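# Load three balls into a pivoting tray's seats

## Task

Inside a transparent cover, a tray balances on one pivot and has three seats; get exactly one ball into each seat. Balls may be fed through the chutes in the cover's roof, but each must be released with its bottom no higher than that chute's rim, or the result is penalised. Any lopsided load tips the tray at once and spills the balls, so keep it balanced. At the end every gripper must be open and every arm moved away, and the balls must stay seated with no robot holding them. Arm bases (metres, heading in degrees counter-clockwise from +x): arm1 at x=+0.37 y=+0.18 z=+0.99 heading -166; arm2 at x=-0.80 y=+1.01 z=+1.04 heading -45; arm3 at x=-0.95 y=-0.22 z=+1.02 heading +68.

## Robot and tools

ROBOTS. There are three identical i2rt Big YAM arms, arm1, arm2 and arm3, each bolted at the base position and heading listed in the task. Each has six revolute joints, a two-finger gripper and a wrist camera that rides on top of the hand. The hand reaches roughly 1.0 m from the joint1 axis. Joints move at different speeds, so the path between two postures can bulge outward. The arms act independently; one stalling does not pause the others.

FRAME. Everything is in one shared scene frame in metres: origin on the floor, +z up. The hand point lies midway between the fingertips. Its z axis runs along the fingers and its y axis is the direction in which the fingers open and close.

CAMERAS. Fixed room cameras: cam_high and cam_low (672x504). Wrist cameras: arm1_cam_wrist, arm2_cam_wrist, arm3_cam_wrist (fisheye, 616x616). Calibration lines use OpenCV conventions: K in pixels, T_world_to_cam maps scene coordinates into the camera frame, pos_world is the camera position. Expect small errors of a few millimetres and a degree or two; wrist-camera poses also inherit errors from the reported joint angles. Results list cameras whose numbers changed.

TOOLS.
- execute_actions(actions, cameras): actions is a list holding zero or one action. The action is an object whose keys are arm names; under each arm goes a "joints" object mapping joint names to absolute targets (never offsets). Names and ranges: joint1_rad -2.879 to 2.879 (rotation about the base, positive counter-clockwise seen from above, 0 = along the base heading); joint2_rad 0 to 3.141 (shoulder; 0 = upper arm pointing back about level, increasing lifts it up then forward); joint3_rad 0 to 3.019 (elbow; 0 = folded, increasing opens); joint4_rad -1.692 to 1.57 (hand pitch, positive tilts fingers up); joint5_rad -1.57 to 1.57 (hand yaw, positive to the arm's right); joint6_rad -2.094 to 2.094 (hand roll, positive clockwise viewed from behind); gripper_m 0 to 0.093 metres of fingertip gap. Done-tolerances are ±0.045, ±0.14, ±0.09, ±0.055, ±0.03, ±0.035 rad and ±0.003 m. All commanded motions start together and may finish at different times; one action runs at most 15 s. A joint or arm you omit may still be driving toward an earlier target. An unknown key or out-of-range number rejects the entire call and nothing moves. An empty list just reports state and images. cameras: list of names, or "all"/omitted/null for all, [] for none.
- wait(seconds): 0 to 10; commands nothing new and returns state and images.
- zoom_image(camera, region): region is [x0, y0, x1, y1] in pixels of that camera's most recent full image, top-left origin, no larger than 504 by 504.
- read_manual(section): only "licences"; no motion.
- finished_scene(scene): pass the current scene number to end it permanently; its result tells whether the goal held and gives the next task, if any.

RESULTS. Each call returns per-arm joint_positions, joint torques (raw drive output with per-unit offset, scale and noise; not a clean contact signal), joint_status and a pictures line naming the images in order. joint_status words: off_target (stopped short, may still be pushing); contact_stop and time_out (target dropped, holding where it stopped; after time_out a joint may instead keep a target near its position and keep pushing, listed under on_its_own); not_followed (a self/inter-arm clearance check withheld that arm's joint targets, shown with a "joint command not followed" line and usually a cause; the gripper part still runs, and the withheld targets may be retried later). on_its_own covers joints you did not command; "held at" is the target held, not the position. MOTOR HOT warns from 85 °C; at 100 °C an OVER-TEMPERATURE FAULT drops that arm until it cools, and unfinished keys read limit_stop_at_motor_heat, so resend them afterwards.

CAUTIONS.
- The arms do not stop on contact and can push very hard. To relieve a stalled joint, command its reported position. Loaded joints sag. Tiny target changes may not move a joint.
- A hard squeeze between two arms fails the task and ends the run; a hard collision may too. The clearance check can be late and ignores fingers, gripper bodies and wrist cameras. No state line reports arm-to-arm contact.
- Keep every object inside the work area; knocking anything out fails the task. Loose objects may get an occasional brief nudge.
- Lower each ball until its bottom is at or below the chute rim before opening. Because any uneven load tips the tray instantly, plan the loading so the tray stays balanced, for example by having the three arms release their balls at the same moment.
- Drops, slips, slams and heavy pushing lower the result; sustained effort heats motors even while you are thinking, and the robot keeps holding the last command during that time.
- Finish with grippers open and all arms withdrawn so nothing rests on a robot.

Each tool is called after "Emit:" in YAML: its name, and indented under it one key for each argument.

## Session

Emit:
execute_actions:
  actions: []

Scene clock: 0.00 s.
Joint torques (N m, as the arm reports them, + toward a larger angle): no reading
Motor temperatures (°C, as the motors report them): arm1=[19 22 23 22 19 23] | arm2=[20 21 21 19 23 21] | arm3=[21 21 23 22 20 19]
arm1.joint_positions: joint1_rad=-0.059 joint2_rad=+0.369 joint3_rad=+1.699 joint4_rad=-1.530 joint5_rad=+0.209 joint6_rad=-0.284 gripper_m=+0.094
arm1.joint_status: not commanded
arm1.hand: x=+0.3441 y=+0.2100 z=+1.6441 quat_wxyz=(+0.114, -0.764, -0.117, +0.623) (m; scene frame)
arm2.joint_positions: joint1_rad=+0.038 joint2_rad=+0.537 joint3_rad=+1.369 joint4_rad=-1.188 joint5_rad=+0.111 joint6_rad=-0.214 gripper_m=+0.094
arm2.joint_status: not commanded
arm2.hand: x=-0.6535 y=+0.8363 z=+1.6128 quat_wxyz=(-0.482, -0.253, -0.783, +0.300) (m; scene frame)
arm3.joint_positions: joint1_rad=-0.437 joint2_rad=+0.525 joint3_rad=+1.597 joint4_rad=-1.497 joint5_rad=+0.059 joint6_rad=-0.003 gripper_m=+0.094
arm3.joint_status: not commanded
arm3.hand: x=-0.8362 y=-0.1307 z=+1.6266 quat_wxyz=(-0.508, +0.294, -0.792, -0.169) (m; scene frame)
pictures: arm1_cam_wrist, arm2_cam_wrist, arm3_cam_wrist, cam_high, cam_low
camera_calibration (this result's frames):
arm1_cam_wrist: T_world_to_cam=[[-0.0439628, 0.947549, 0.316574, -0.705024], [0.730238, 0.246729, -0.637085, 0.750239], [-0.681777, 0.203166, -0.702783, 1.47012], [0, 0, 0, 1]] pos_world=[0.423445, 0.18426, 1.73433]
arm2_cam_wrist: T_world_to_cam=[[-0.691785, -0.681655, 0.238285, -0.265733], [-0.682749, 0.509995, -0.523219, -0.0267972], [0.235131, -0.524644, -0.818207, 2.03829], [0, 0, 0, 1]] pos_world=[-0.68139, 0.901904, 1.71704]
arm3_cam_wrist: T_world_to_cam=[[0.628942, -0.776986, 0.0269266, 0.37611], [-0.674137, -0.562287, -0.478928, 0.145344], [0.387261, 0.283066, -0.877441, 1.91196], [0, 0, 0, 1]] pos_world=[-0.878997, -0.167253, 1.73711]
Images, in order (width x height): arm1_cam_wrist 616x616, arm2_cam_wrist 616x616, arm3_cam_wrist 616x616, cam_high 672x504, cam_low 672x504.

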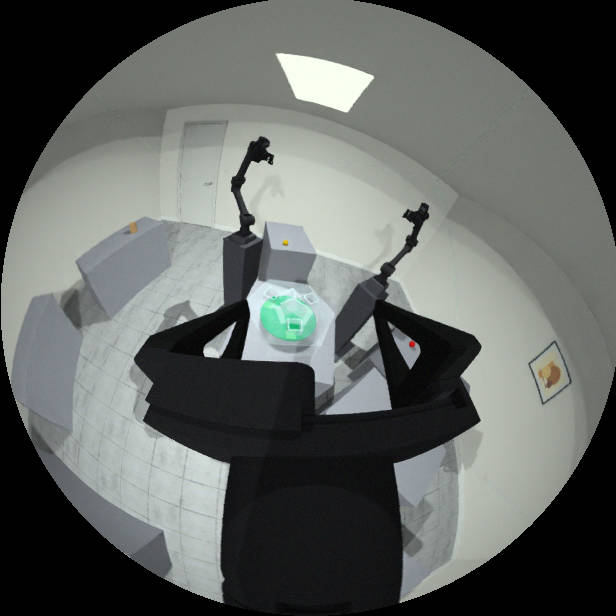

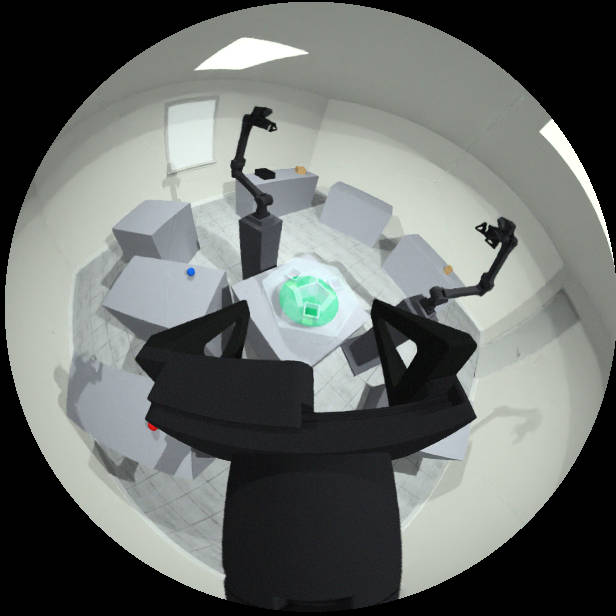

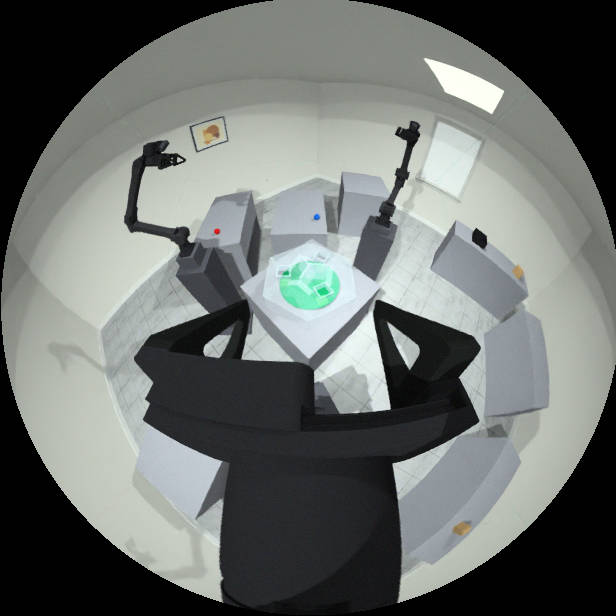

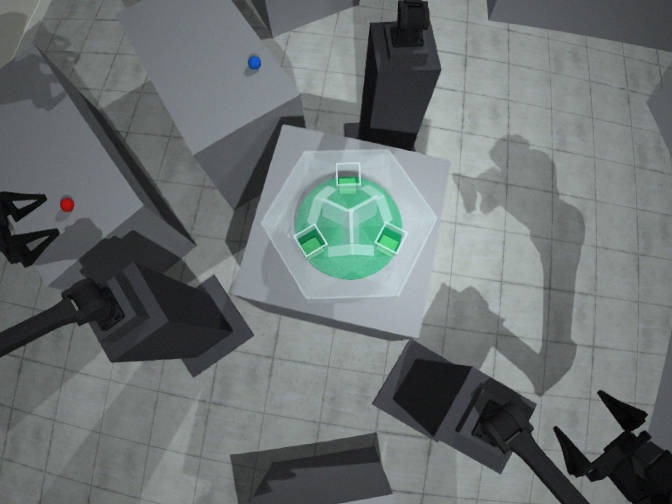

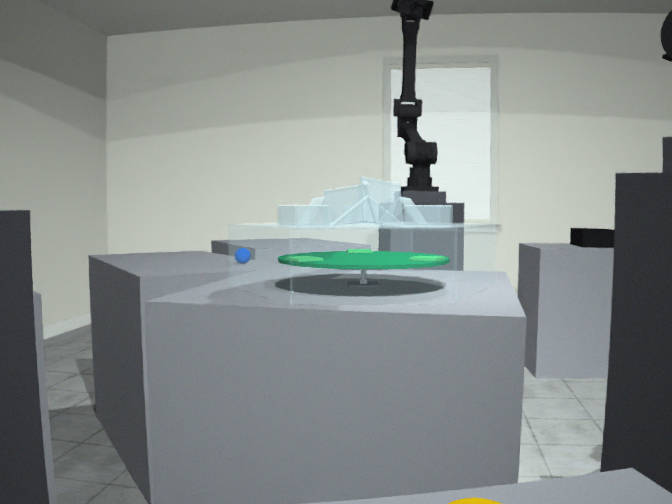

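Emit:
execute_actions:
  actions:
    - {"arm1":{"joints":{"joint1_rad":-1.744,"joint2_rad":2.375,"joint3_rad":1.695,"joint4_rad":-0.86,"joint5_rad":0,"joint6_rad":0}},"arm2":{"joints":{"joint1_rad":1.669,"joint2_rad":2.405,"joint3_rad":1.555,"joint4_rad":-0.70,"joint5_rad":0,"joint6_rad":0}},"arm3":{"joints":{"joint1_rad":1.31,"joint2_rad":2.33,"joint3_rad":1.51,"joint4_rad":-0.72,"joint5_rad":0,"joint6_rad":0}}}
  cameras: ["arm1_cam_wrist","arm2_cam_wrist","arm3_cam_wrist"]

Scene clock: 2.97 s.
Joint torques (N m, as the arm reports them, + toward a larger angle): arm1=[ -0.07 -17.75   7.22   0.47  -0.23   0.04] | arm2=[  0.95 -17.27   6.66   0.59   0.05   0.21] | arm3=[  0.47 -21.47   6.71   0.62   0.12   0.06]
Motor temperatures (°C, as the motors report them): arm1=[19 22 23 22 19 23] | arm2=[20 22 21 19 23 21] | arm3=[21 22 23 22 20 19]
arm1.joint_positions: joint1_rad=-1.740 joint2_rad=+2.389 joint3_rad=+1.683 joint4_rad=-0.869 joint5_rad=+0.001 joint6_rad=-0.013 gripper_m=+0.094
arm1.joint_status: all done
arm1.hand: x=+0.3264 y=+0.8170 z=+0.8418 quat_wxyz=(+0.002, -0.738, +0.675, +0.000) (m; scene frame)
arm2.joint_positions: joint1_rad=+1.671 joint2_rad=+2.404 joint3_rad=+1.548 joint4_rad=-0.706 joint5_rad=-0.001 joint6_rad=-0.015 gripper_m=+0.094
arm2.joint_status: all done
arm2.hand: x=-0.4140 y=+1.4722 z=+0.8430 quat_wxyz=(-0.008, +0.432, -0.902, -0.008) (m; scene frame)
arm3.joint_positions: joint1_rad=+1.308 joint2_rad=+2.342 joint3_rad=+1.499 joint4_rad=-0.723 joint5_rad=-0.002 joint6_rad=-0.003 gripper_m=+0.094
arm3.joint_status: all done
arm3.hand: x=-1.4191 y=+0.1345 z=+0.8396 quat_wxyz=(+0.008, +0.948, -0.319, -0.006) (m; scene frame)
pictures: arm1_cam_wrist, arm2_cam_wrist, arm3_cam_wrist
camera_calibration (this result's frames):
arm1_cam_wrist: T_world_to_cam=[[0.996295, 0.0859228, -0.00365067, -0.393081], [0.0720302, -0.81051, 0.581279, 0.155213], [0.0469862, -0.579388, -0.813696, 1.26569], [0, 0, 0, 1]] pos_world=[0.320975, 0.8929, 0.938227]
arm2_cam_wrist: T_world_to_cam=[[0.7842, -0.620456, 0.00807543, 1.23177], [-0.511798, -0.639398, 0.573788, 0.247766], [-0.350847, -0.454098, -0.818964, 1.33993], [0, 0, 0, 1]] pos_world=[-0.369034, 1.53114, 0.945243]
arm3_cam_wrist: T_world_to_cam=[[0.611482, 0.791191, -0.0102894, 0.765563], [0.645305, -0.491122, 0.585133, 0.494044], [0.457898, -0.364438, -0.810872, 1.50345], [0, 0, 0, 1]] pos_world=[-1.47537, 0.184844, 0.937905]
Images, in order (width x height): arm1_cam_wrist 616x616, arm2_cam_wrist 616x616, arm3_cam_wrist 616x616.

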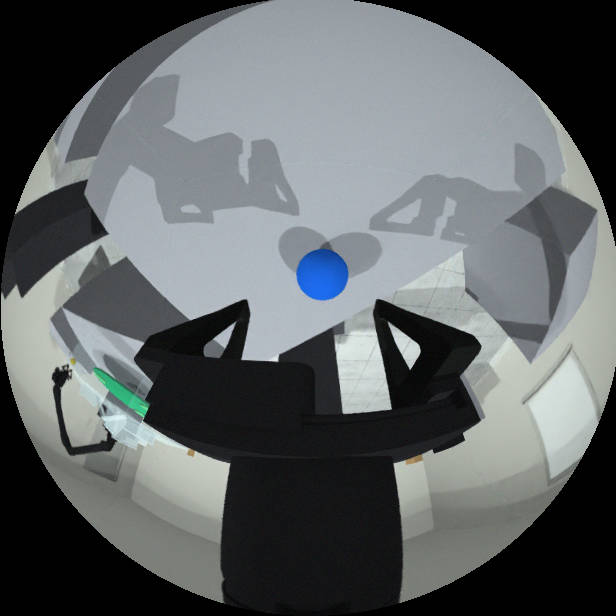

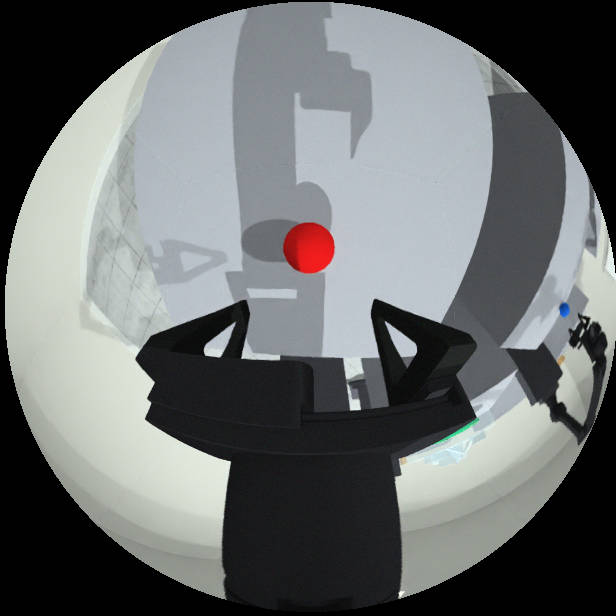

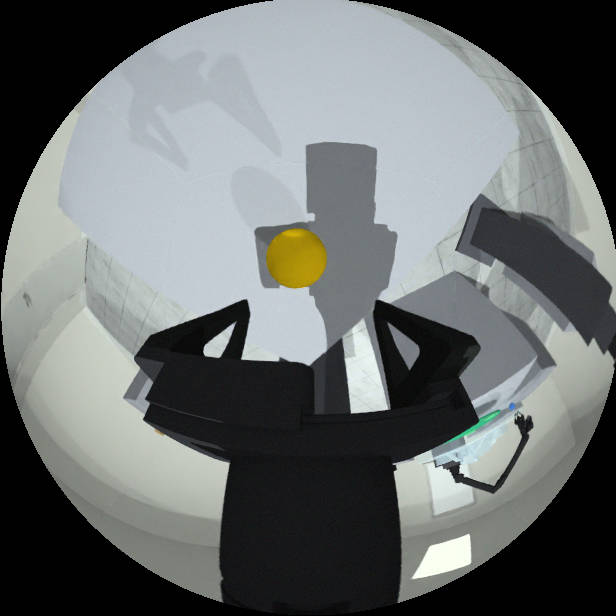

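Emit:
execute_actions:
  actions:
    - {"arm1":{"joints":{"joint1_rad":-1.764,"joint2_rad":2.49,"joint4_rad":-0.727}},"arm2":{"joints":{"joint2_rad":2.59,"joint3_rad":1.712,"joint4_rad":-0.666}},"arm3":{"joints":{"joint1_rad":1.337,"joint2_rad":2.478,"joint3_rad":1.632,"joint4_rad":-0.678}}}
  cameras: ["arm1_cam_wrist","arm2_cam_wrist","arm3_cam_wrist"]

Scene clock: 4.43 s.
Joint torques (N m, as the arm reports them, + toward a larger angle): arm1=[ -0.28 -17.81   6.43   0.85  -0.23   0.05] | arm2=[  0.92 -19.     7.72   0.64   0.05   0.2 ] | arm3=[  0.47 -21.98   7.6    0.7    0.13   0.07]
Motor temperatures (°C, as the motors report them): arm1=[19 23 23 22 19 23] | arm2=[20 22 22 19 23 21] | arm3=[21 22 24 22 20 19]
arm1.joint_positions: joint1_rad=-1.762 joint2_rad=+2.500 joint3_rad=+1.683 joint4_rad=-0.745 joint5_rad=+0.001 joint6_rad=-0.013 gripper_m=+0.094
arm1.joint_status: all done
arm1.hand: x=+0.3411 y=+0.8133 z=+0.7736 quat_wxyz=(+0.007, -0.730, +0.683, +0.004) (m; scene frame)
arm2.joint_positions: joint1_rad=+1.671 joint2_rad=+2.586 joint3_rad=+1.689 joint4_rad=-0.675 joint5_rad=-0.001 joint6_rad=-0.015 gripper_m=+0.094
arm2.joint_status: all done
arm2.hand: x=-0.4029 y=+1.4863 z=+0.7708 quat_wxyz=(-0.003, +0.432, -0.902, -0.006) (m; scene frame)
arm3.joint_positions: joint1_rad=+1.333 joint2_rad=+2.487 joint3_rad=+1.607 joint4_rad=-0.683 joint5_rad=-0.002 joint6_rad=-0.003 gripper_m=+0.094
arm3.joint_status: all done
arm3.hand: x=-1.4443 y=+0.1330 z=+0.7832 quat_wxyz=(+0.007, +0.952, -0.307, -0.007) (m; scene frame)
pictures: arm1_cam_wrist, arm2_cam_wrist, arm3_cam_wrist
camera_calibration (this result's frames):
arm1_cam_wrist: T_world_to_cam=[[0.997971, 0.0635583, -0.00369393, -0.389978], [0.0542732, -0.818979, 0.571251, 0.211513], [0.0332825, -0.570293, -0.820767, 1.21013], [0, 0, 0, 1]] pos_world=[0.337432, 0.888139, 0.870967]
arm2_cam_wrist: T_world_to_cam=[[0.784293, -0.620341, 0.00785134, 1.23249], [-0.508097, -0.63502, 0.581882, 0.292645], [-0.355979, -0.460355, -0.813235, 1.29389], [0, 0, 0, 1]] pos_world=[-0.357341, 1.54604, 0.872273]
arm3_cam_wrist: T_world_to_cam=[[0.591081, 0.806547, -0.0102786, 0.750072], [0.659432, -0.47585, 0.581993, 0.563424], [0.464513, -0.350783, -0.813129, 1.4783], [0, 0, 0, 1]] pos_world=[-1.50158, 0.181698, 0.881846]
Images, in order (width x height): arm1_cam_wrist 616x616, arm2_cam_wrist 616x616, arm3_cam_wrist 616x616.

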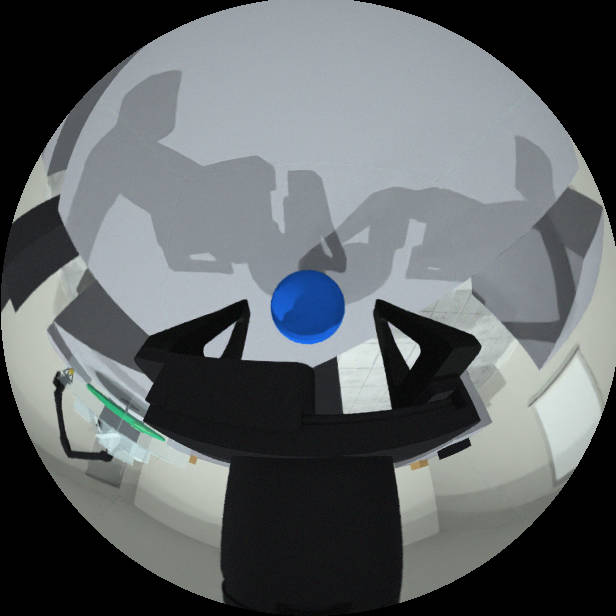

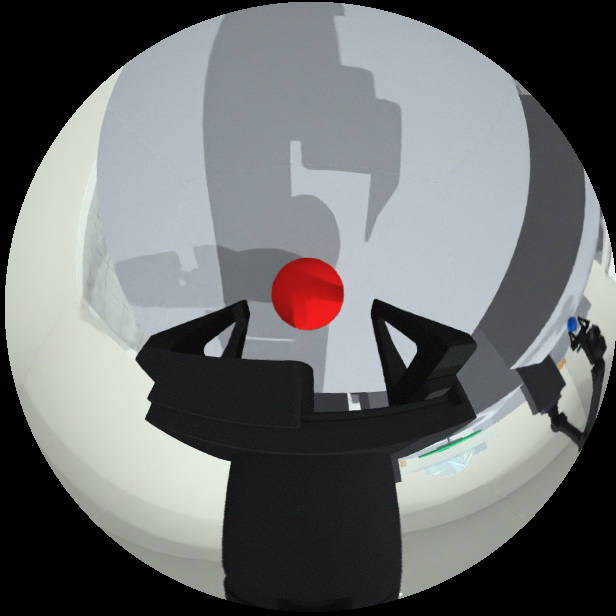

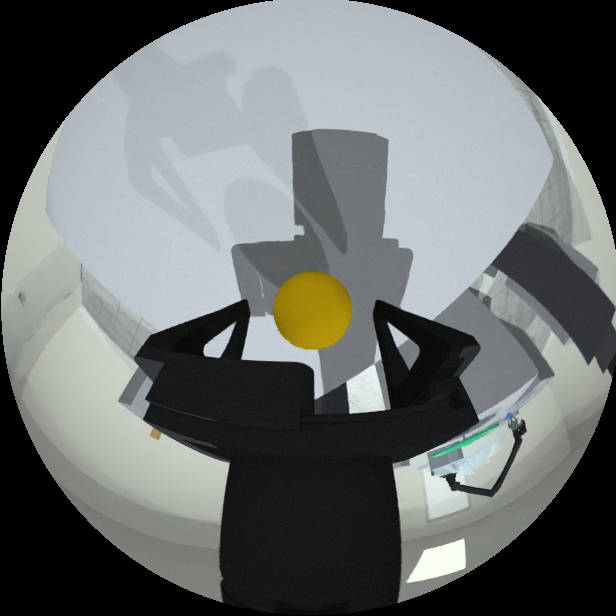

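Emit:
execute_actions:
  actions:
    - {"arm1":{"joints":{"joint2_rad":2.538,"joint4_rad":-0.702}},"arm2":{"joints":{"joint2_rad":2.636,"joint4_rad":-0.602}},"arm3":{"joints":{"joint2_rad":2.507,"joint4_rad":-0.658}}}
  cameras: ["arm1_cam_wrist","arm2_cam_wrist","arm3_cam_wrist"]

Scene clock: 5.40 s.
Joint torques (N m, as the arm reports them, + toward a larger angle): arm1=[  0.   -16.91   6.34   0.88  -0.23   0.04] | arm2=[  0.88 -16.74   7.64   0.97   0.05   0.21] | arm3=[  0.24 -20.38   7.56   0.97   0.13   0.06]
Motor temperatures (°C, as the motors report them): arm1=[19 23 23 22 19 23] | arm2=[20 22 22 19 23 21] | arm3=[21 23 24 22 20 19]
arm1.joint_positions: joint1_rad=-1.762 joint2_rad=+2.525 joint3_rad=+1.683 joint4_rad=-0.721 joint5_rad=+0.001 joint6_rad=-0.013 gripper_m=+0.094
arm1.joint_status: all done
arm1.hand: x=+0.3413 y=+0.8104 z=+0.7583 quat_wxyz=(+0.006, -0.730, +0.683, +0.004) (m; scene frame)
arm2.joint_positions: joint1_rad=+1.671 joint2_rad=+2.612 joint3_rad=+1.689 joint4_rad=-0.619 joint5_rad=-0.001 joint6_rad=-0.015 gripper_m=+0.094
arm2.joint_status: all done
arm2.hand: x=-0.4011 y=+1.4887 z=+0.7551 quat_wxyz=(-0.016, +0.432, -0.902, -0.012) (m; scene frame)
arm3.joint_positions: joint1_rad=+1.333 joint2_rad=+2.497 joint3_rad=+1.607 joint4_rad=-0.669 joint5_rad=-0.002 joint6_rad=-0.003 gripper_m=+0.094
arm3.joint_status: all done
arm3.hand: x=-1.4443 y=+0.1329 z=+0.7779 quat_wxyz=(+0.007, +0.952, -0.307, -0.009) (m; scene frame)
pictures: arm1_cam_wrist, arm2_cam_wrist, arm3_cam_wrist
camera_calibration (this result's frames):
arm1_cam_wrist: T_world_to_cam=[[0.997972, 0.0635535, -0.00370171, -0.390035], [0.0542482, -0.818543, 0.571877, 0.216973], [0.0333148, -0.570918, -0.820331, 1.19611], [0, 0, 0, 1]] pos_world=[0.337626, 0.885271, 0.85568]
arm2_cam_wrist: T_world_to_cam=[[0.784013, -0.620686, 0.00851068, 1.23255], [-0.518907, -0.647805, 0.557749, 0.337171], [-0.340674, -0.441699, -0.829966, 1.27385], [0, 0, 0, 1]] pos_world=[-0.357411, 1.54611, 0.858705]
arm3_cam_wrist: T_world_to_cam=[[0.591103, 0.80653, -0.0102978, 0.750157], [0.661369, -0.477327, 0.578576, 0.572131], [0.461724, -0.348809, -0.815564, 1.47151], [0, 0, 0, 1]] pos_world=[-1.50124, 0.181347, 0.876817]
Images, in order (width x height): arm1_cam_wrist 616x616, arm2_cam_wrist 616x616, arm3_cam_wrist 616x616.

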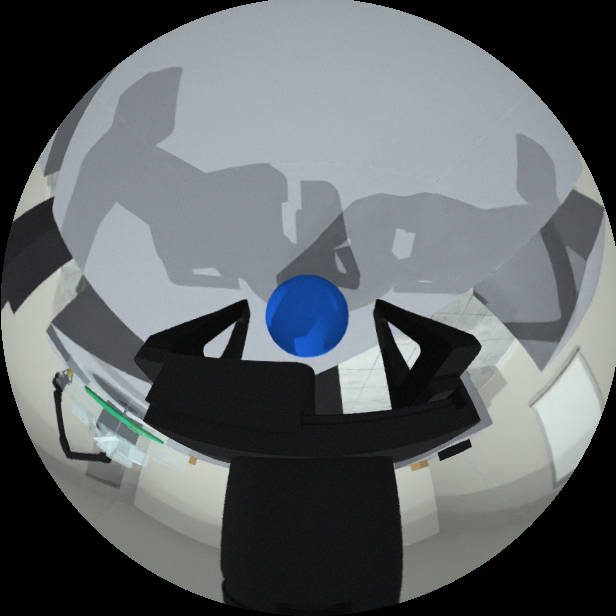

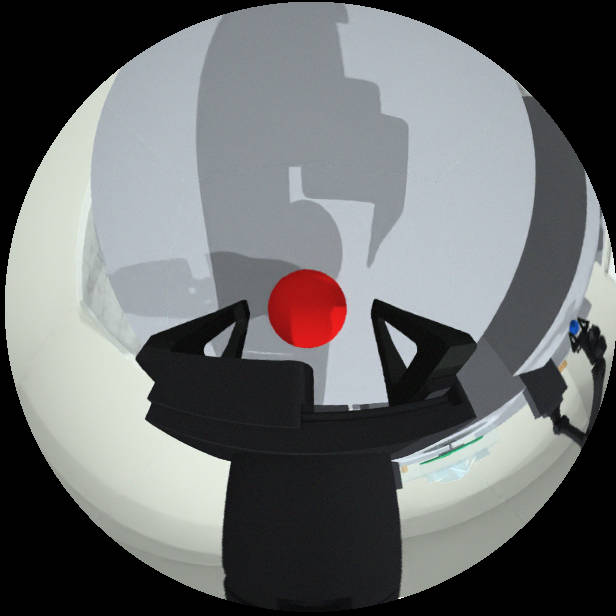

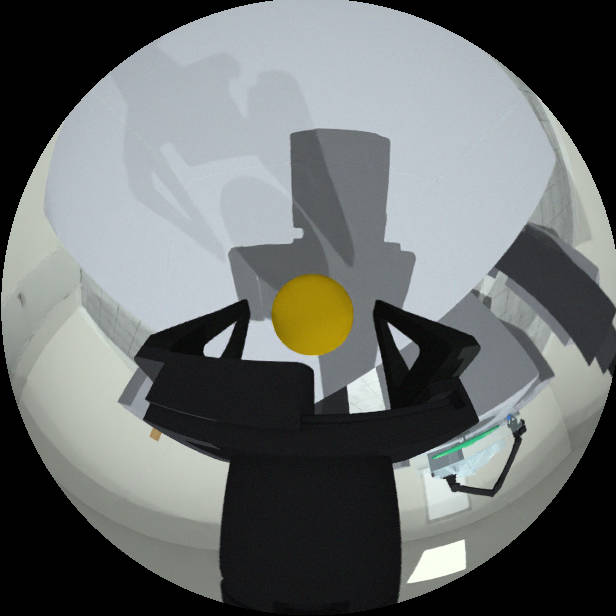

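Emit:
execute_actions:
  actions:
    - {"arm1":{"joints":{"gripper_m":0.045}},"arm2":{"joints":{"gripper_m":0.045}},"arm3":{"joints":{"gripper_m":0.045}}}
  cameras: []

Emit:
execute_actions:
  actions:
    - {"arm1":{"joints":{"joint1_rad":-0.474,"joint2_rad":1.6,"joint3_rad":1.6,"joint4_rad":-1.45,"joint6_rad":-0.46}},"arm2":{"joints":{"joint1_rad":-0.256,"joint2_rad":1.7,"joint3_rad":1.75,"joint4_rad":-1.5,"joint6_rad":-0.235}},"arm3":{"joints":{"joint1_rad":-0.584,"joint2_rad":1.65,"joint3_rad":1.7,"joint4_rad":-1.5,"joint6_rad":-0.68}}}
  cameras: []

Emit:
execute_actions:
  actions:
    - {"arm1":{"joints":{"joint2_rad":2.055,"joint3_rad":1.575,"joint4_rad":-1.04}},"arm2":{"joints":{"joint2_rad":2.305,"joint3_rad":1.988,"joint4_rad":-1.195}},"arm3":{"joints":{"joint2_rad":2.21,"joint3_rad":1.895,"joint4_rad":-1.17}}}
  cameras: ["arm1_cam_wrist","arm2_cam_wrist","arm3_cam_wrist","cam_low"]

Emit:
zoom_image:
  camera: "cam_low"
  region: [255, 130, 475, 250]

Scene clock: 6.57 s.
Joint torques (N m, as the arm reports them, + toward a larger angle): arm1=[  0.08 -16.67   6.46   0.82  -0.2    0.03] | arm2=[  0.98 -16.56   7.6    0.92   0.06   0.2 ] | arm3=[  0.41 -20.29   7.56   0.92   0.1    0.06]
Motor temperatures (°C, as the motors report them): arm1=[19 23 24 22 19 23] | arm2=[20 23 22 19 23 21] | arm3=[21 23 24 22 20 19]
arm1.joint_positions: joint1_rad=-1.762 joint2_rad=+2.526 joint3_rad=+1.683 joint4_rad=-0.720 joint5_rad=+0.000 joint6_rad=-0.013 gripper_m=+0.056
arm1.joint_status: gripper_m off_target (ended at +0.056, target +0.045)
arm1.hand: x=+0.3411 y=+0.8105 z=+0.7581 quat_wxyz=(+0.006, -0.730, +0.683, +0.005) (m; scene frame)
arm2.joint_positions: joint1_rad=+1.671 joint2_rad=+2.612 joint3_rad=+1.689 joint4_rad=-0.618 joint5_rad=-0.001 joint6_rad=-0.015 gripper_m=+0.055
arm2.joint_status: gripper_m off_target (ended at +0.055, target +0.045)
arm2.hand: x=-0.4009 y=+1.4890 z=+0.7551 quat_wxyz=(-0.017, +0.432, -0.902, -0.012) (m; scene frame)
arm3.joint_positions: joint1_rad=+1.333 joint2_rad=+2.497 joint3_rad=+1.607 joint4_rad=-0.668 joint5_rad=-0.001 joint6_rad=-0.003 gripper_m=+0.055
arm3.joint_status: gripper_m off_target (ended at +0.055, target +0.045)
arm3.hand: x=-1.4444 y=+0.1331 z=+0.7776 quat_wxyz=(+0.006, +0.952, -0.307, -0.010) (m; scene frame)
pictures: none
No camera images: the call's "cameras" was empty. Leave "cameras" out to get every camera's image.

Scene clock: 8.80 s.
Joint torques (N m, as the arm reports them, + toward a larger angle): arm1=[  0.4  -11.22   9.18  -0.25  -0.14  -0.28] | arm2=[  1.78 -13.21   9.87  -0.08  -0.12  -0.13] | arm3=[  0.3  -16.32   9.78   0.4   -0.02  -0.07]
Motor temperatures (°C, as the motors report them): arm1=[19 23 24 22 19 23] | arm2=[20 23 23 19 23 21] | arm3=[21 23 25 22 20 19]
arm1.joint_positions: joint1_rad=-0.478 joint2_rad=+1.610 joint3_rad=+1.588 joint4_rad=-1.434 joint5_rad=-0.002 joint6_rad=-0.444 gripper_m=+0.056
arm1.joint_status: all done
arm1.hand: x=-0.1277 y=+0.3006 z=+1.2446 quat_wxyz=(+0.022, -0.993, -0.105, +0.053) (m; scene frame)
arm2.joint_positions: joint1_rad=-0.268 joint2_rad=+1.696 joint3_rad=+1.744 joint4_rad=-1.485 joint5_rad=+0.004 joint6_rad=-0.219 gripper_m=+0.055
arm2.joint_status: all done
arm2.hand: x=-0.5303 y=+0.5226 z=+1.3021 quat_wxyz=(-0.051, -0.408, -0.911, +0.035) (m; scene frame)
arm3.joint_positions: joint1_rad=-0.590 joint2_rad=+1.662 joint3_rad=+1.689 joint4_rad=-1.492 joint5_rad=+0.002 joint6_rad=-0.670 gripper_m=+0.055
arm3.joint_status: all done
arm3.hand: x=-0.5042 y=+0.0770 z=+1.2740 quat_wxyz=(-0.044, +0.589, -0.807, +0.005) (m; scene frame)
pictures: none
No camera images: the call's "cameras" was empty. Leave "cameras" out to get every camera's image.

Scene clock: 10.40 s.
Joint torques (N m, as the arm reports them, + toward a larger angle): arm1=[  0.32 -16.46   9.44   0.77  -0.14  -0.28] | arm2=[  2.   -21.9   11.13   0.64  -0.12  -0.13] | arm3=[  0.12 -24.65  11.08   0.75  -0.01  -0.07]
Motor temperatures (°C, as the motors report them): arm1=[19 23 24 22 19 23] | arm2=[20 24 23 19 23 21] | arm3=[21 24 25 22 20 19]
arm1.joint_positions: joint1_rad=-0.478 joint2_rad=+2.074 joint3_rad=+1.542 joint4_rad=-1.058 joint5_rad=-0.002 joint6_rad=-0.445 gripper_m=+0.056
arm1.joint_status: all done
arm1.hand: x=-0.1987 y=+0.3196 z=+0.9804 quat_wxyz=(-0.001, -0.994, -0.105, -0.010) (m; scene frame)
arm2.joint_positions: joint1_rad=-0.268 joint2_rad=+2.337 joint3_rad=+1.956 joint4_rad=-1.207 joint5_rad=+0.004 joint6_rad=-0.219 gripper_m=+0.055
arm2.joint_status: all done
arm2.hand: x=-0.4648 y=+0.4107 z=+0.9964 quat_wxyz=(+0.010, -0.409, -0.913, -0.010) (m; scene frame)
arm3.joint_positions: joint1_rad=-0.590 joint2_rad=+2.239 joint3_rad=+1.857 joint4_rad=-1.178 joint5_rad=+0.002 joint6_rad=-0.671 gripper_m=+0.055
arm3.joint_status: all done
arm3.hand: x=-0.3948 y=+0.1489 z=+1.0020 quat_wxyz=(+0.003, +0.590, -0.808, +0.003) (m; scene frame)
pictures: arm1_cam_wrist, arm2_cam_wrist, arm3_cam_wrist, cam_low
camera_calibration (this result's frames):
arm1_cam_wrist: T_world_to_cam=[[-0.206417, 0.978402, -0.0110052, -0.343684], [0.781409, 0.171605, 0.599959, -0.481959], [0.58889, 0.115242, -0.799955, 0.987176], [0, 0, 0, 1]] pos_world=[-0.275673, 0.305203, 1.07507]
arm2_cam_wrist: T_world_to_cam=[[-0.740619, -0.671908, 0.00473572, -0.0724788], [-0.529697, 0.588172, 0.611126, -1.09465], [-0.413406, 0.450103, -0.791519, 0.537862], [0, 0, 0, 1]] pos_world=[-0.411154, 0.353048, 1.09504]
arm3_cam_wrist: T_world_to_cam=[[0.950032, -0.311988, 0.0101297, 0.406939], [-0.256262, -0.760992, 0.596004, -0.581536], [-0.178238, -0.568819, -0.802917, 0.942779], [0, 0, 0, 1]] pos_world=[-0.367592, 0.220686, 1.09945]
Images, in order (width x height): arm1_cam_wrist 616x616, arm2_cam_wrist 616x616, arm3_cam_wrist 616x616, cam_low 672x504.

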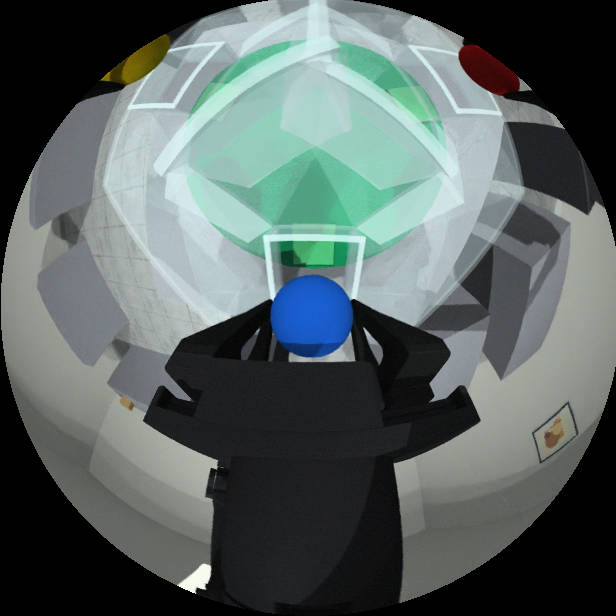

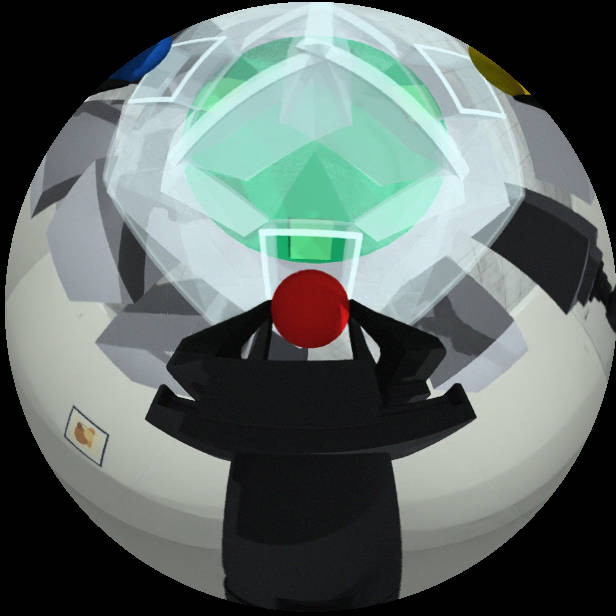

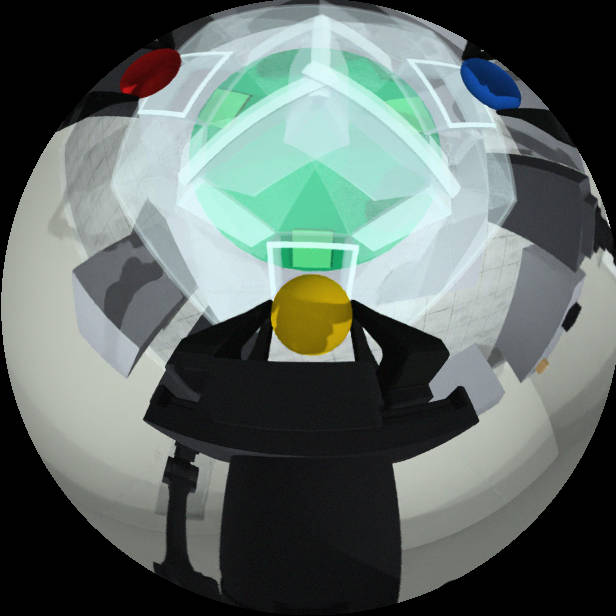

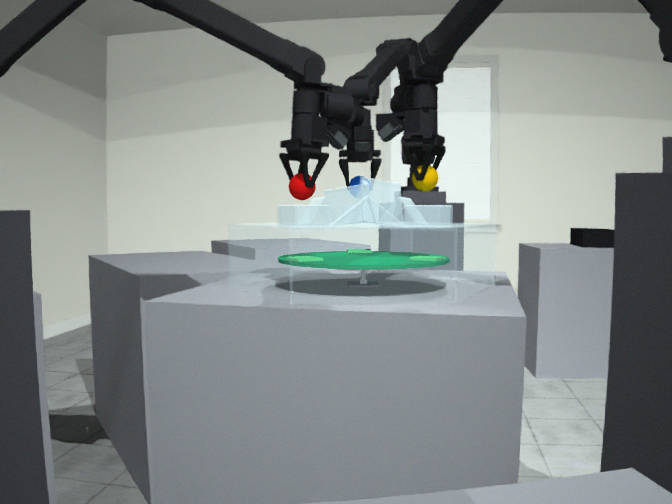

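Region (255, 130, 475, 250) of cam_low's 672x504 image, scaled by 2.291, with more detail than that image has; it fills the top 275 rows of this view, and the rest is white.

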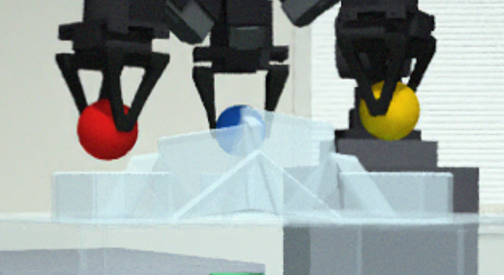

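Emit:
execute_actions:
  actions:
    - {"arm1":{"joints":{"joint2_rad":2.118,"joint4_rad":-0.985}},"arm2":{"joints":{"joint1_rad":-0.268,"joint2_rad":2.38,"joint4_rad":-1.143}},"arm3":{"joints":{"joint2_rad":2.287,"joint4_rad":-1.136}}}
  cameras: ["arm1_cam_wrist","arm2_cam_wrist","arm3_cam_wrist","cam_low"]

Emit:
zoom_image:
  camera: "cam_low"
  region: [255, 130, 475, 250]

Scene clock: 11.63 s.
Joint torques (N m, as the arm reports them, + toward a larger angle): arm1=[  0.29 -16.49   9.25   0.88  -0.14  -0.28] | arm2=[  1.12 -18.92  10.97   0.85  -0.12  -0.13] | arm3=[  0.15 -24.06  10.78   0.79  -0.03  -0.06]
Motor temperatures (°C, as the motors report them): arm1=[19 24 25 22 19 23] | arm2=[20 24 24 19 23 21] | arm3=[21 24 26 22 20 19]
arm1.joint_positions: joint1_rad=-0.478 joint2_rad=+2.126 joint3_rad=+1.542 joint4_rad=-1.003 joint5_rad=-0.002 joint6_rad=-0.445 gripper_m=+0.056
arm1.joint_status: all done
arm1.hand: x=-0.2037 y=+0.3211 z=+0.9504 quat_wxyz=(+0.000, -0.994, -0.105, -0.009) (m; scene frame)
arm2.joint_positions: joint1_rad=-0.268 joint2_rad=+2.369 joint3_rad=+1.956 joint4_rad=-1.158 joint5_rad=+0.004 joint6_rad=-0.219 gripper_m=+0.055
arm2.joint_status: all done
arm2.hand: x=-0.4617 y=+0.4055 z=+0.9749 quat_wxyz=(+0.003, -0.409, -0.913, -0.005) (m; scene frame)
arm3.joint_positions: joint1_rad=-0.590 joint2_rad=+2.305 joint3_rad=+1.857 joint4_rad=-1.145 joint5_rad=+0.002 joint6_rad=-0.671 gripper_m=+0.055
arm3.joint_status: all done
arm3.hand: x=-0.3969 y=+0.1473 z=+0.9600 quat_wxyz=(+0.019, +0.590, -0.807, +0.002) (m; scene frame)
pictures: arm1_cam_wrist, arm2_cam_wrist, arm3_cam_wrist, cam_low
camera_calibration (this result's frames):
arm1_cam_wrist: T_world_to_cam=[[-0.206458, 0.978404, -0.0100277, -0.347415], [0.78274, 0.171302, 0.598309, -0.458315], [0.587105, 0.115677, -0.801203, 0.966678], [0, 0, 0, 1]] pos_world=[-0.280527, 0.3066, 1.04524]
arm2_cam_wrist: T_world_to_cam=[[-0.740764, -0.671713, 0.0084247, -0.0773269], [-0.534457, 0.596903, 0.598383, -1.07006], [-0.40697, 0.438758, -0.801166, 0.541506], [0, 0, 0, 1]] pos_world=[-0.408803, 0.349188, 1.07479]
arm3_cam_wrist: T_world_to_cam=[[0.94999, -0.312127, -0.0098205, 0.428022], [-0.240049, -0.750007, 0.616333, -0.572985], [-0.19974, -0.583153, -0.787424, 0.886405], [0, 0, 0, 1]] pos_world=[-0.367111, 0.220764, 1.05533]
Images, in order (width x height): arm1_cam_wrist 616x616, arm2_cam_wrist 616x616, arm3_cam_wrist 616x616, cam_low 672x504.

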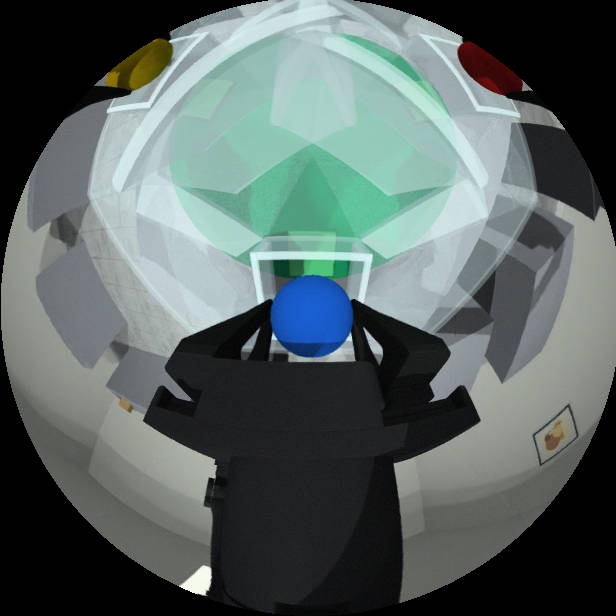

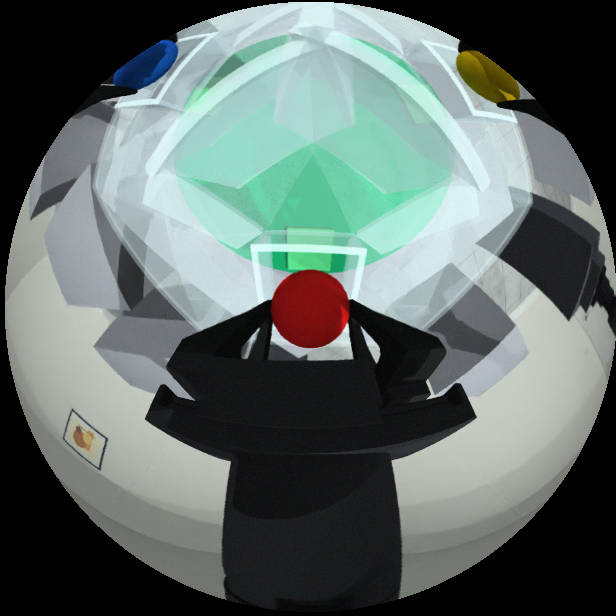

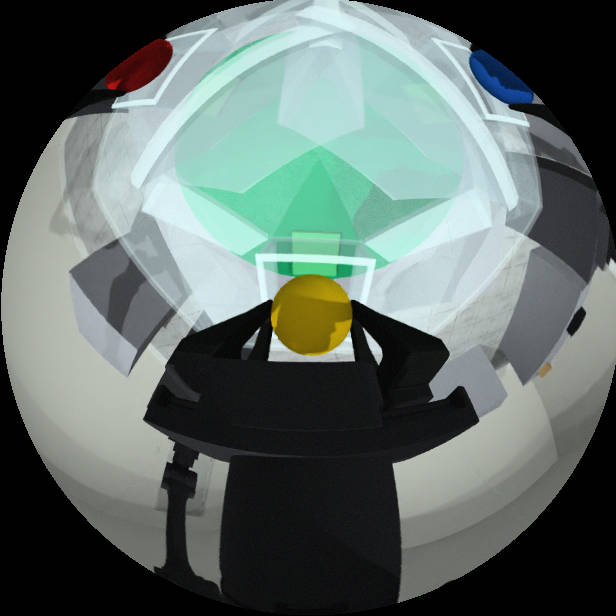

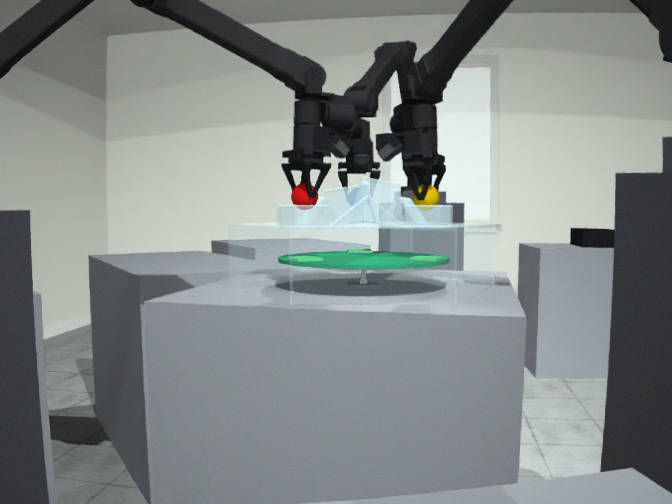

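Region (255, 130, 475, 250) of cam_low's 672x504 image, scaled by 2.291, with more detail than that image has; it fills the top 275 rows of this view, and the rest is white.

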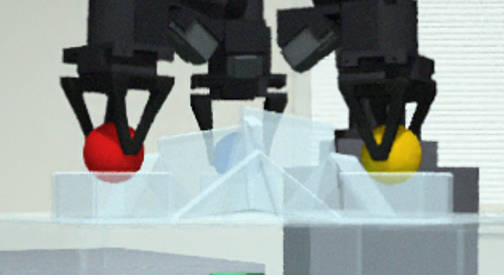

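All three are within a few millimetres of centre, so I'll release now.

Emit:
execute_actions:
  actions:
    - {"arm1":{"joints":{"gripper_m":0.064}},"arm2":{"joints":{"gripper_m":0.064}},"arm3":{"joints":{"gripper_m":0.064}}}
  cameras: ["cam_low"]

Emit:
execute_actions:
  actions:
    - {"arm1":{"joints":{"joint2_rad":1.7}},"arm2":{"joints":{"joint2_rad":1.95}},"arm3":{"joints":{"joint2_rad":1.87}}}
  cameras: ["cam_low","cam_high"]

Scene clock: 12.27 s.
Joint torques (N m, as the arm reports them, + toward a larger angle): arm1=[  0.33 -16.13   8.98   0.77  -0.14  -0.29] | arm2=[  1.16 -18.64  10.86   0.78  -0.12  -0.13] | arm3=[  0.09 -24.08  10.83   0.78  -0.03  -0.07]
Motor temperatures (°C, as the motors report them): arm1=[19 24 25 22 19 23] | arm2=[20 24 24 19 23 21] | arm3=[21 24 26 22 20 19]
arm1.joint_positions: joint1_rad=-0.478 joint2_rad=+2.126 joint3_rad=+1.542 joint4_rad=-1.003 joint5_rad=-0.002 joint6_rad=-0.445 gripper_m=+0.064
arm1.joint_status: all done
arm1.hand: x=-0.2037 y=+0.3211 z=+0.9504 quat_wxyz=(+0.000, -0.994, -0.105, -0.009) (m; scene frame)
arm2.joint_positions: joint1_rad=-0.268 joint2_rad=+2.369 joint3_rad=+1.956 joint4_rad=-1.158 joint5_rad=+0.004 joint6_rad=-0.219 gripper_m=+0.064
arm2.joint_status: all done
arm2.hand: x=-0.4617 y=+0.4055 z=+0.9749 quat_wxyz=(+0.003, -0.409, -0.913, -0.005) (m; scene frame)
arm3.joint_positions: joint1_rad=-0.590 joint2_rad=+2.304 joint3_rad=+1.857 joint4_rad=-1.145 joint5_rad=+0.002 joint6_rad=-0.671 gripper_m=+0.064
arm3.joint_status: all done
arm3.hand: x=-0.3969 y=+0.1473 z=+0.9602 quat_wxyz=(+0.019, +0.590, -0.807, +0.002) (m; scene frame)
pictures: cam_low
Images, in order (width x height): cam_low 672x504.

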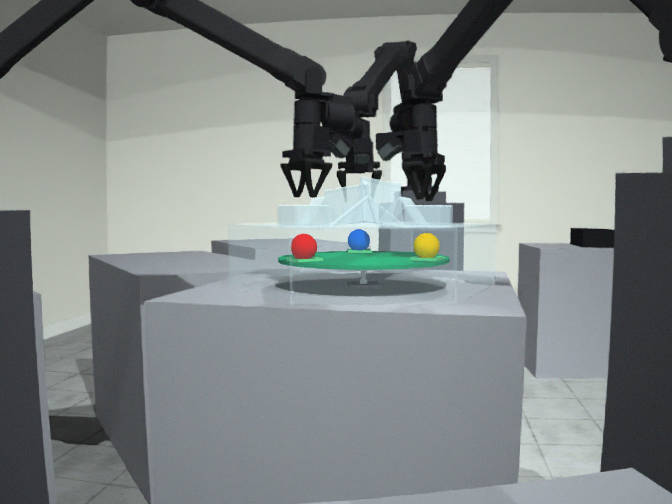

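Scene clock: 14.03 s.
Joint torques (N m, as the arm reports them, + toward a larger angle): arm1=[  0.37 -13.05   9.63   1.54  -0.14  -0.27] | arm2=[  1.13 -16.39  10.01   1.43  -0.12  -0.12] | arm3=[  0.07 -20.1   10.11   1.42   0.    -0.04]
Motor temperatures (°C, as the motors report them): arm1=[19 24 25 22 19 23] | arm2=[20 25 24 19 23 21] | arm3=[21 24 27 22 20 19]
arm1.joint_positions: joint1_rad=-0.478 joint2_rad=+1.705 joint3_rad=+1.559 joint4_rad=-1.003 joint5_rad=-0.002 joint6_rad=-0.445 gripper_m=+0.064
arm1.joint_status: all done
arm1.hand: x=-0.2286 y=+0.3249 z=+1.2070 quat_wxyz=(+0.072, -0.972, -0.104, +0.196) (m; scene frame)
arm2.joint_positions: joint1_rad=-0.268 joint2_rad=+1.941 joint3_rad=+1.986 joint4_rad=-1.156 joint5_rad=+0.004 joint6_rad=-0.219 gripper_m=+0.064
arm2.joint_status: all done
arm2.hand: x=-0.4512 y=+0.3814 z=+1.2836 quat_wxyz=(-0.180, -0.400, -0.889, +0.131) (m; scene frame)
arm3.joint_positions: joint1_rad=-0.590 joint2_rad=+1.881 joint3_rad=+1.886 joint4_rad=-1.145 joint5_rad=+0.002 joint6_rad=-0.671 gripper_m=+0.064
arm3.joint_status: all done
arm3.hand: x=-0.3756 y=+0.1632 z=+1.2532 quat_wxyz=(-0.206, +0.577, -0.790, +0.011) (m; scene frame)
pictures: cam_high, cam_low
Images, in order (width x height): cam_high 672x504, cam_low 672x504.

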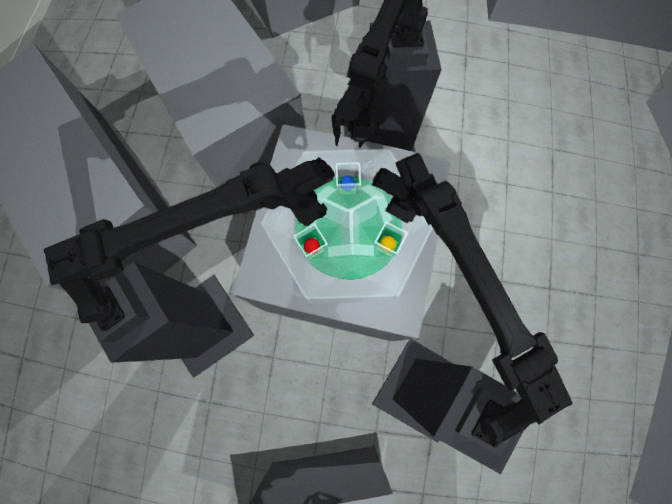

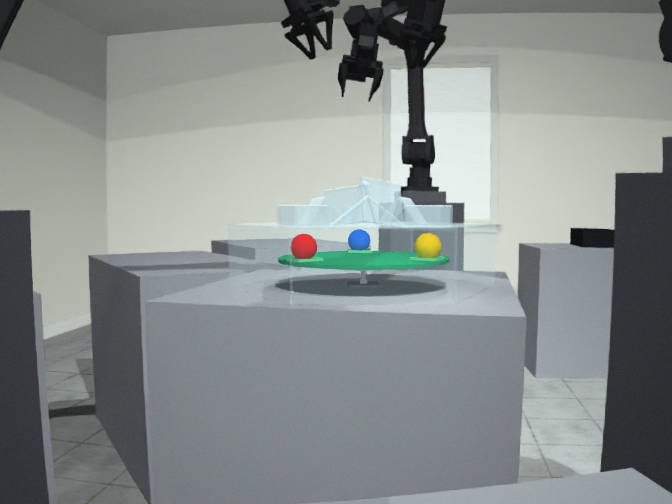

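Emit:
finished_scene:
  scene: 2

The scene is finished: the task was done.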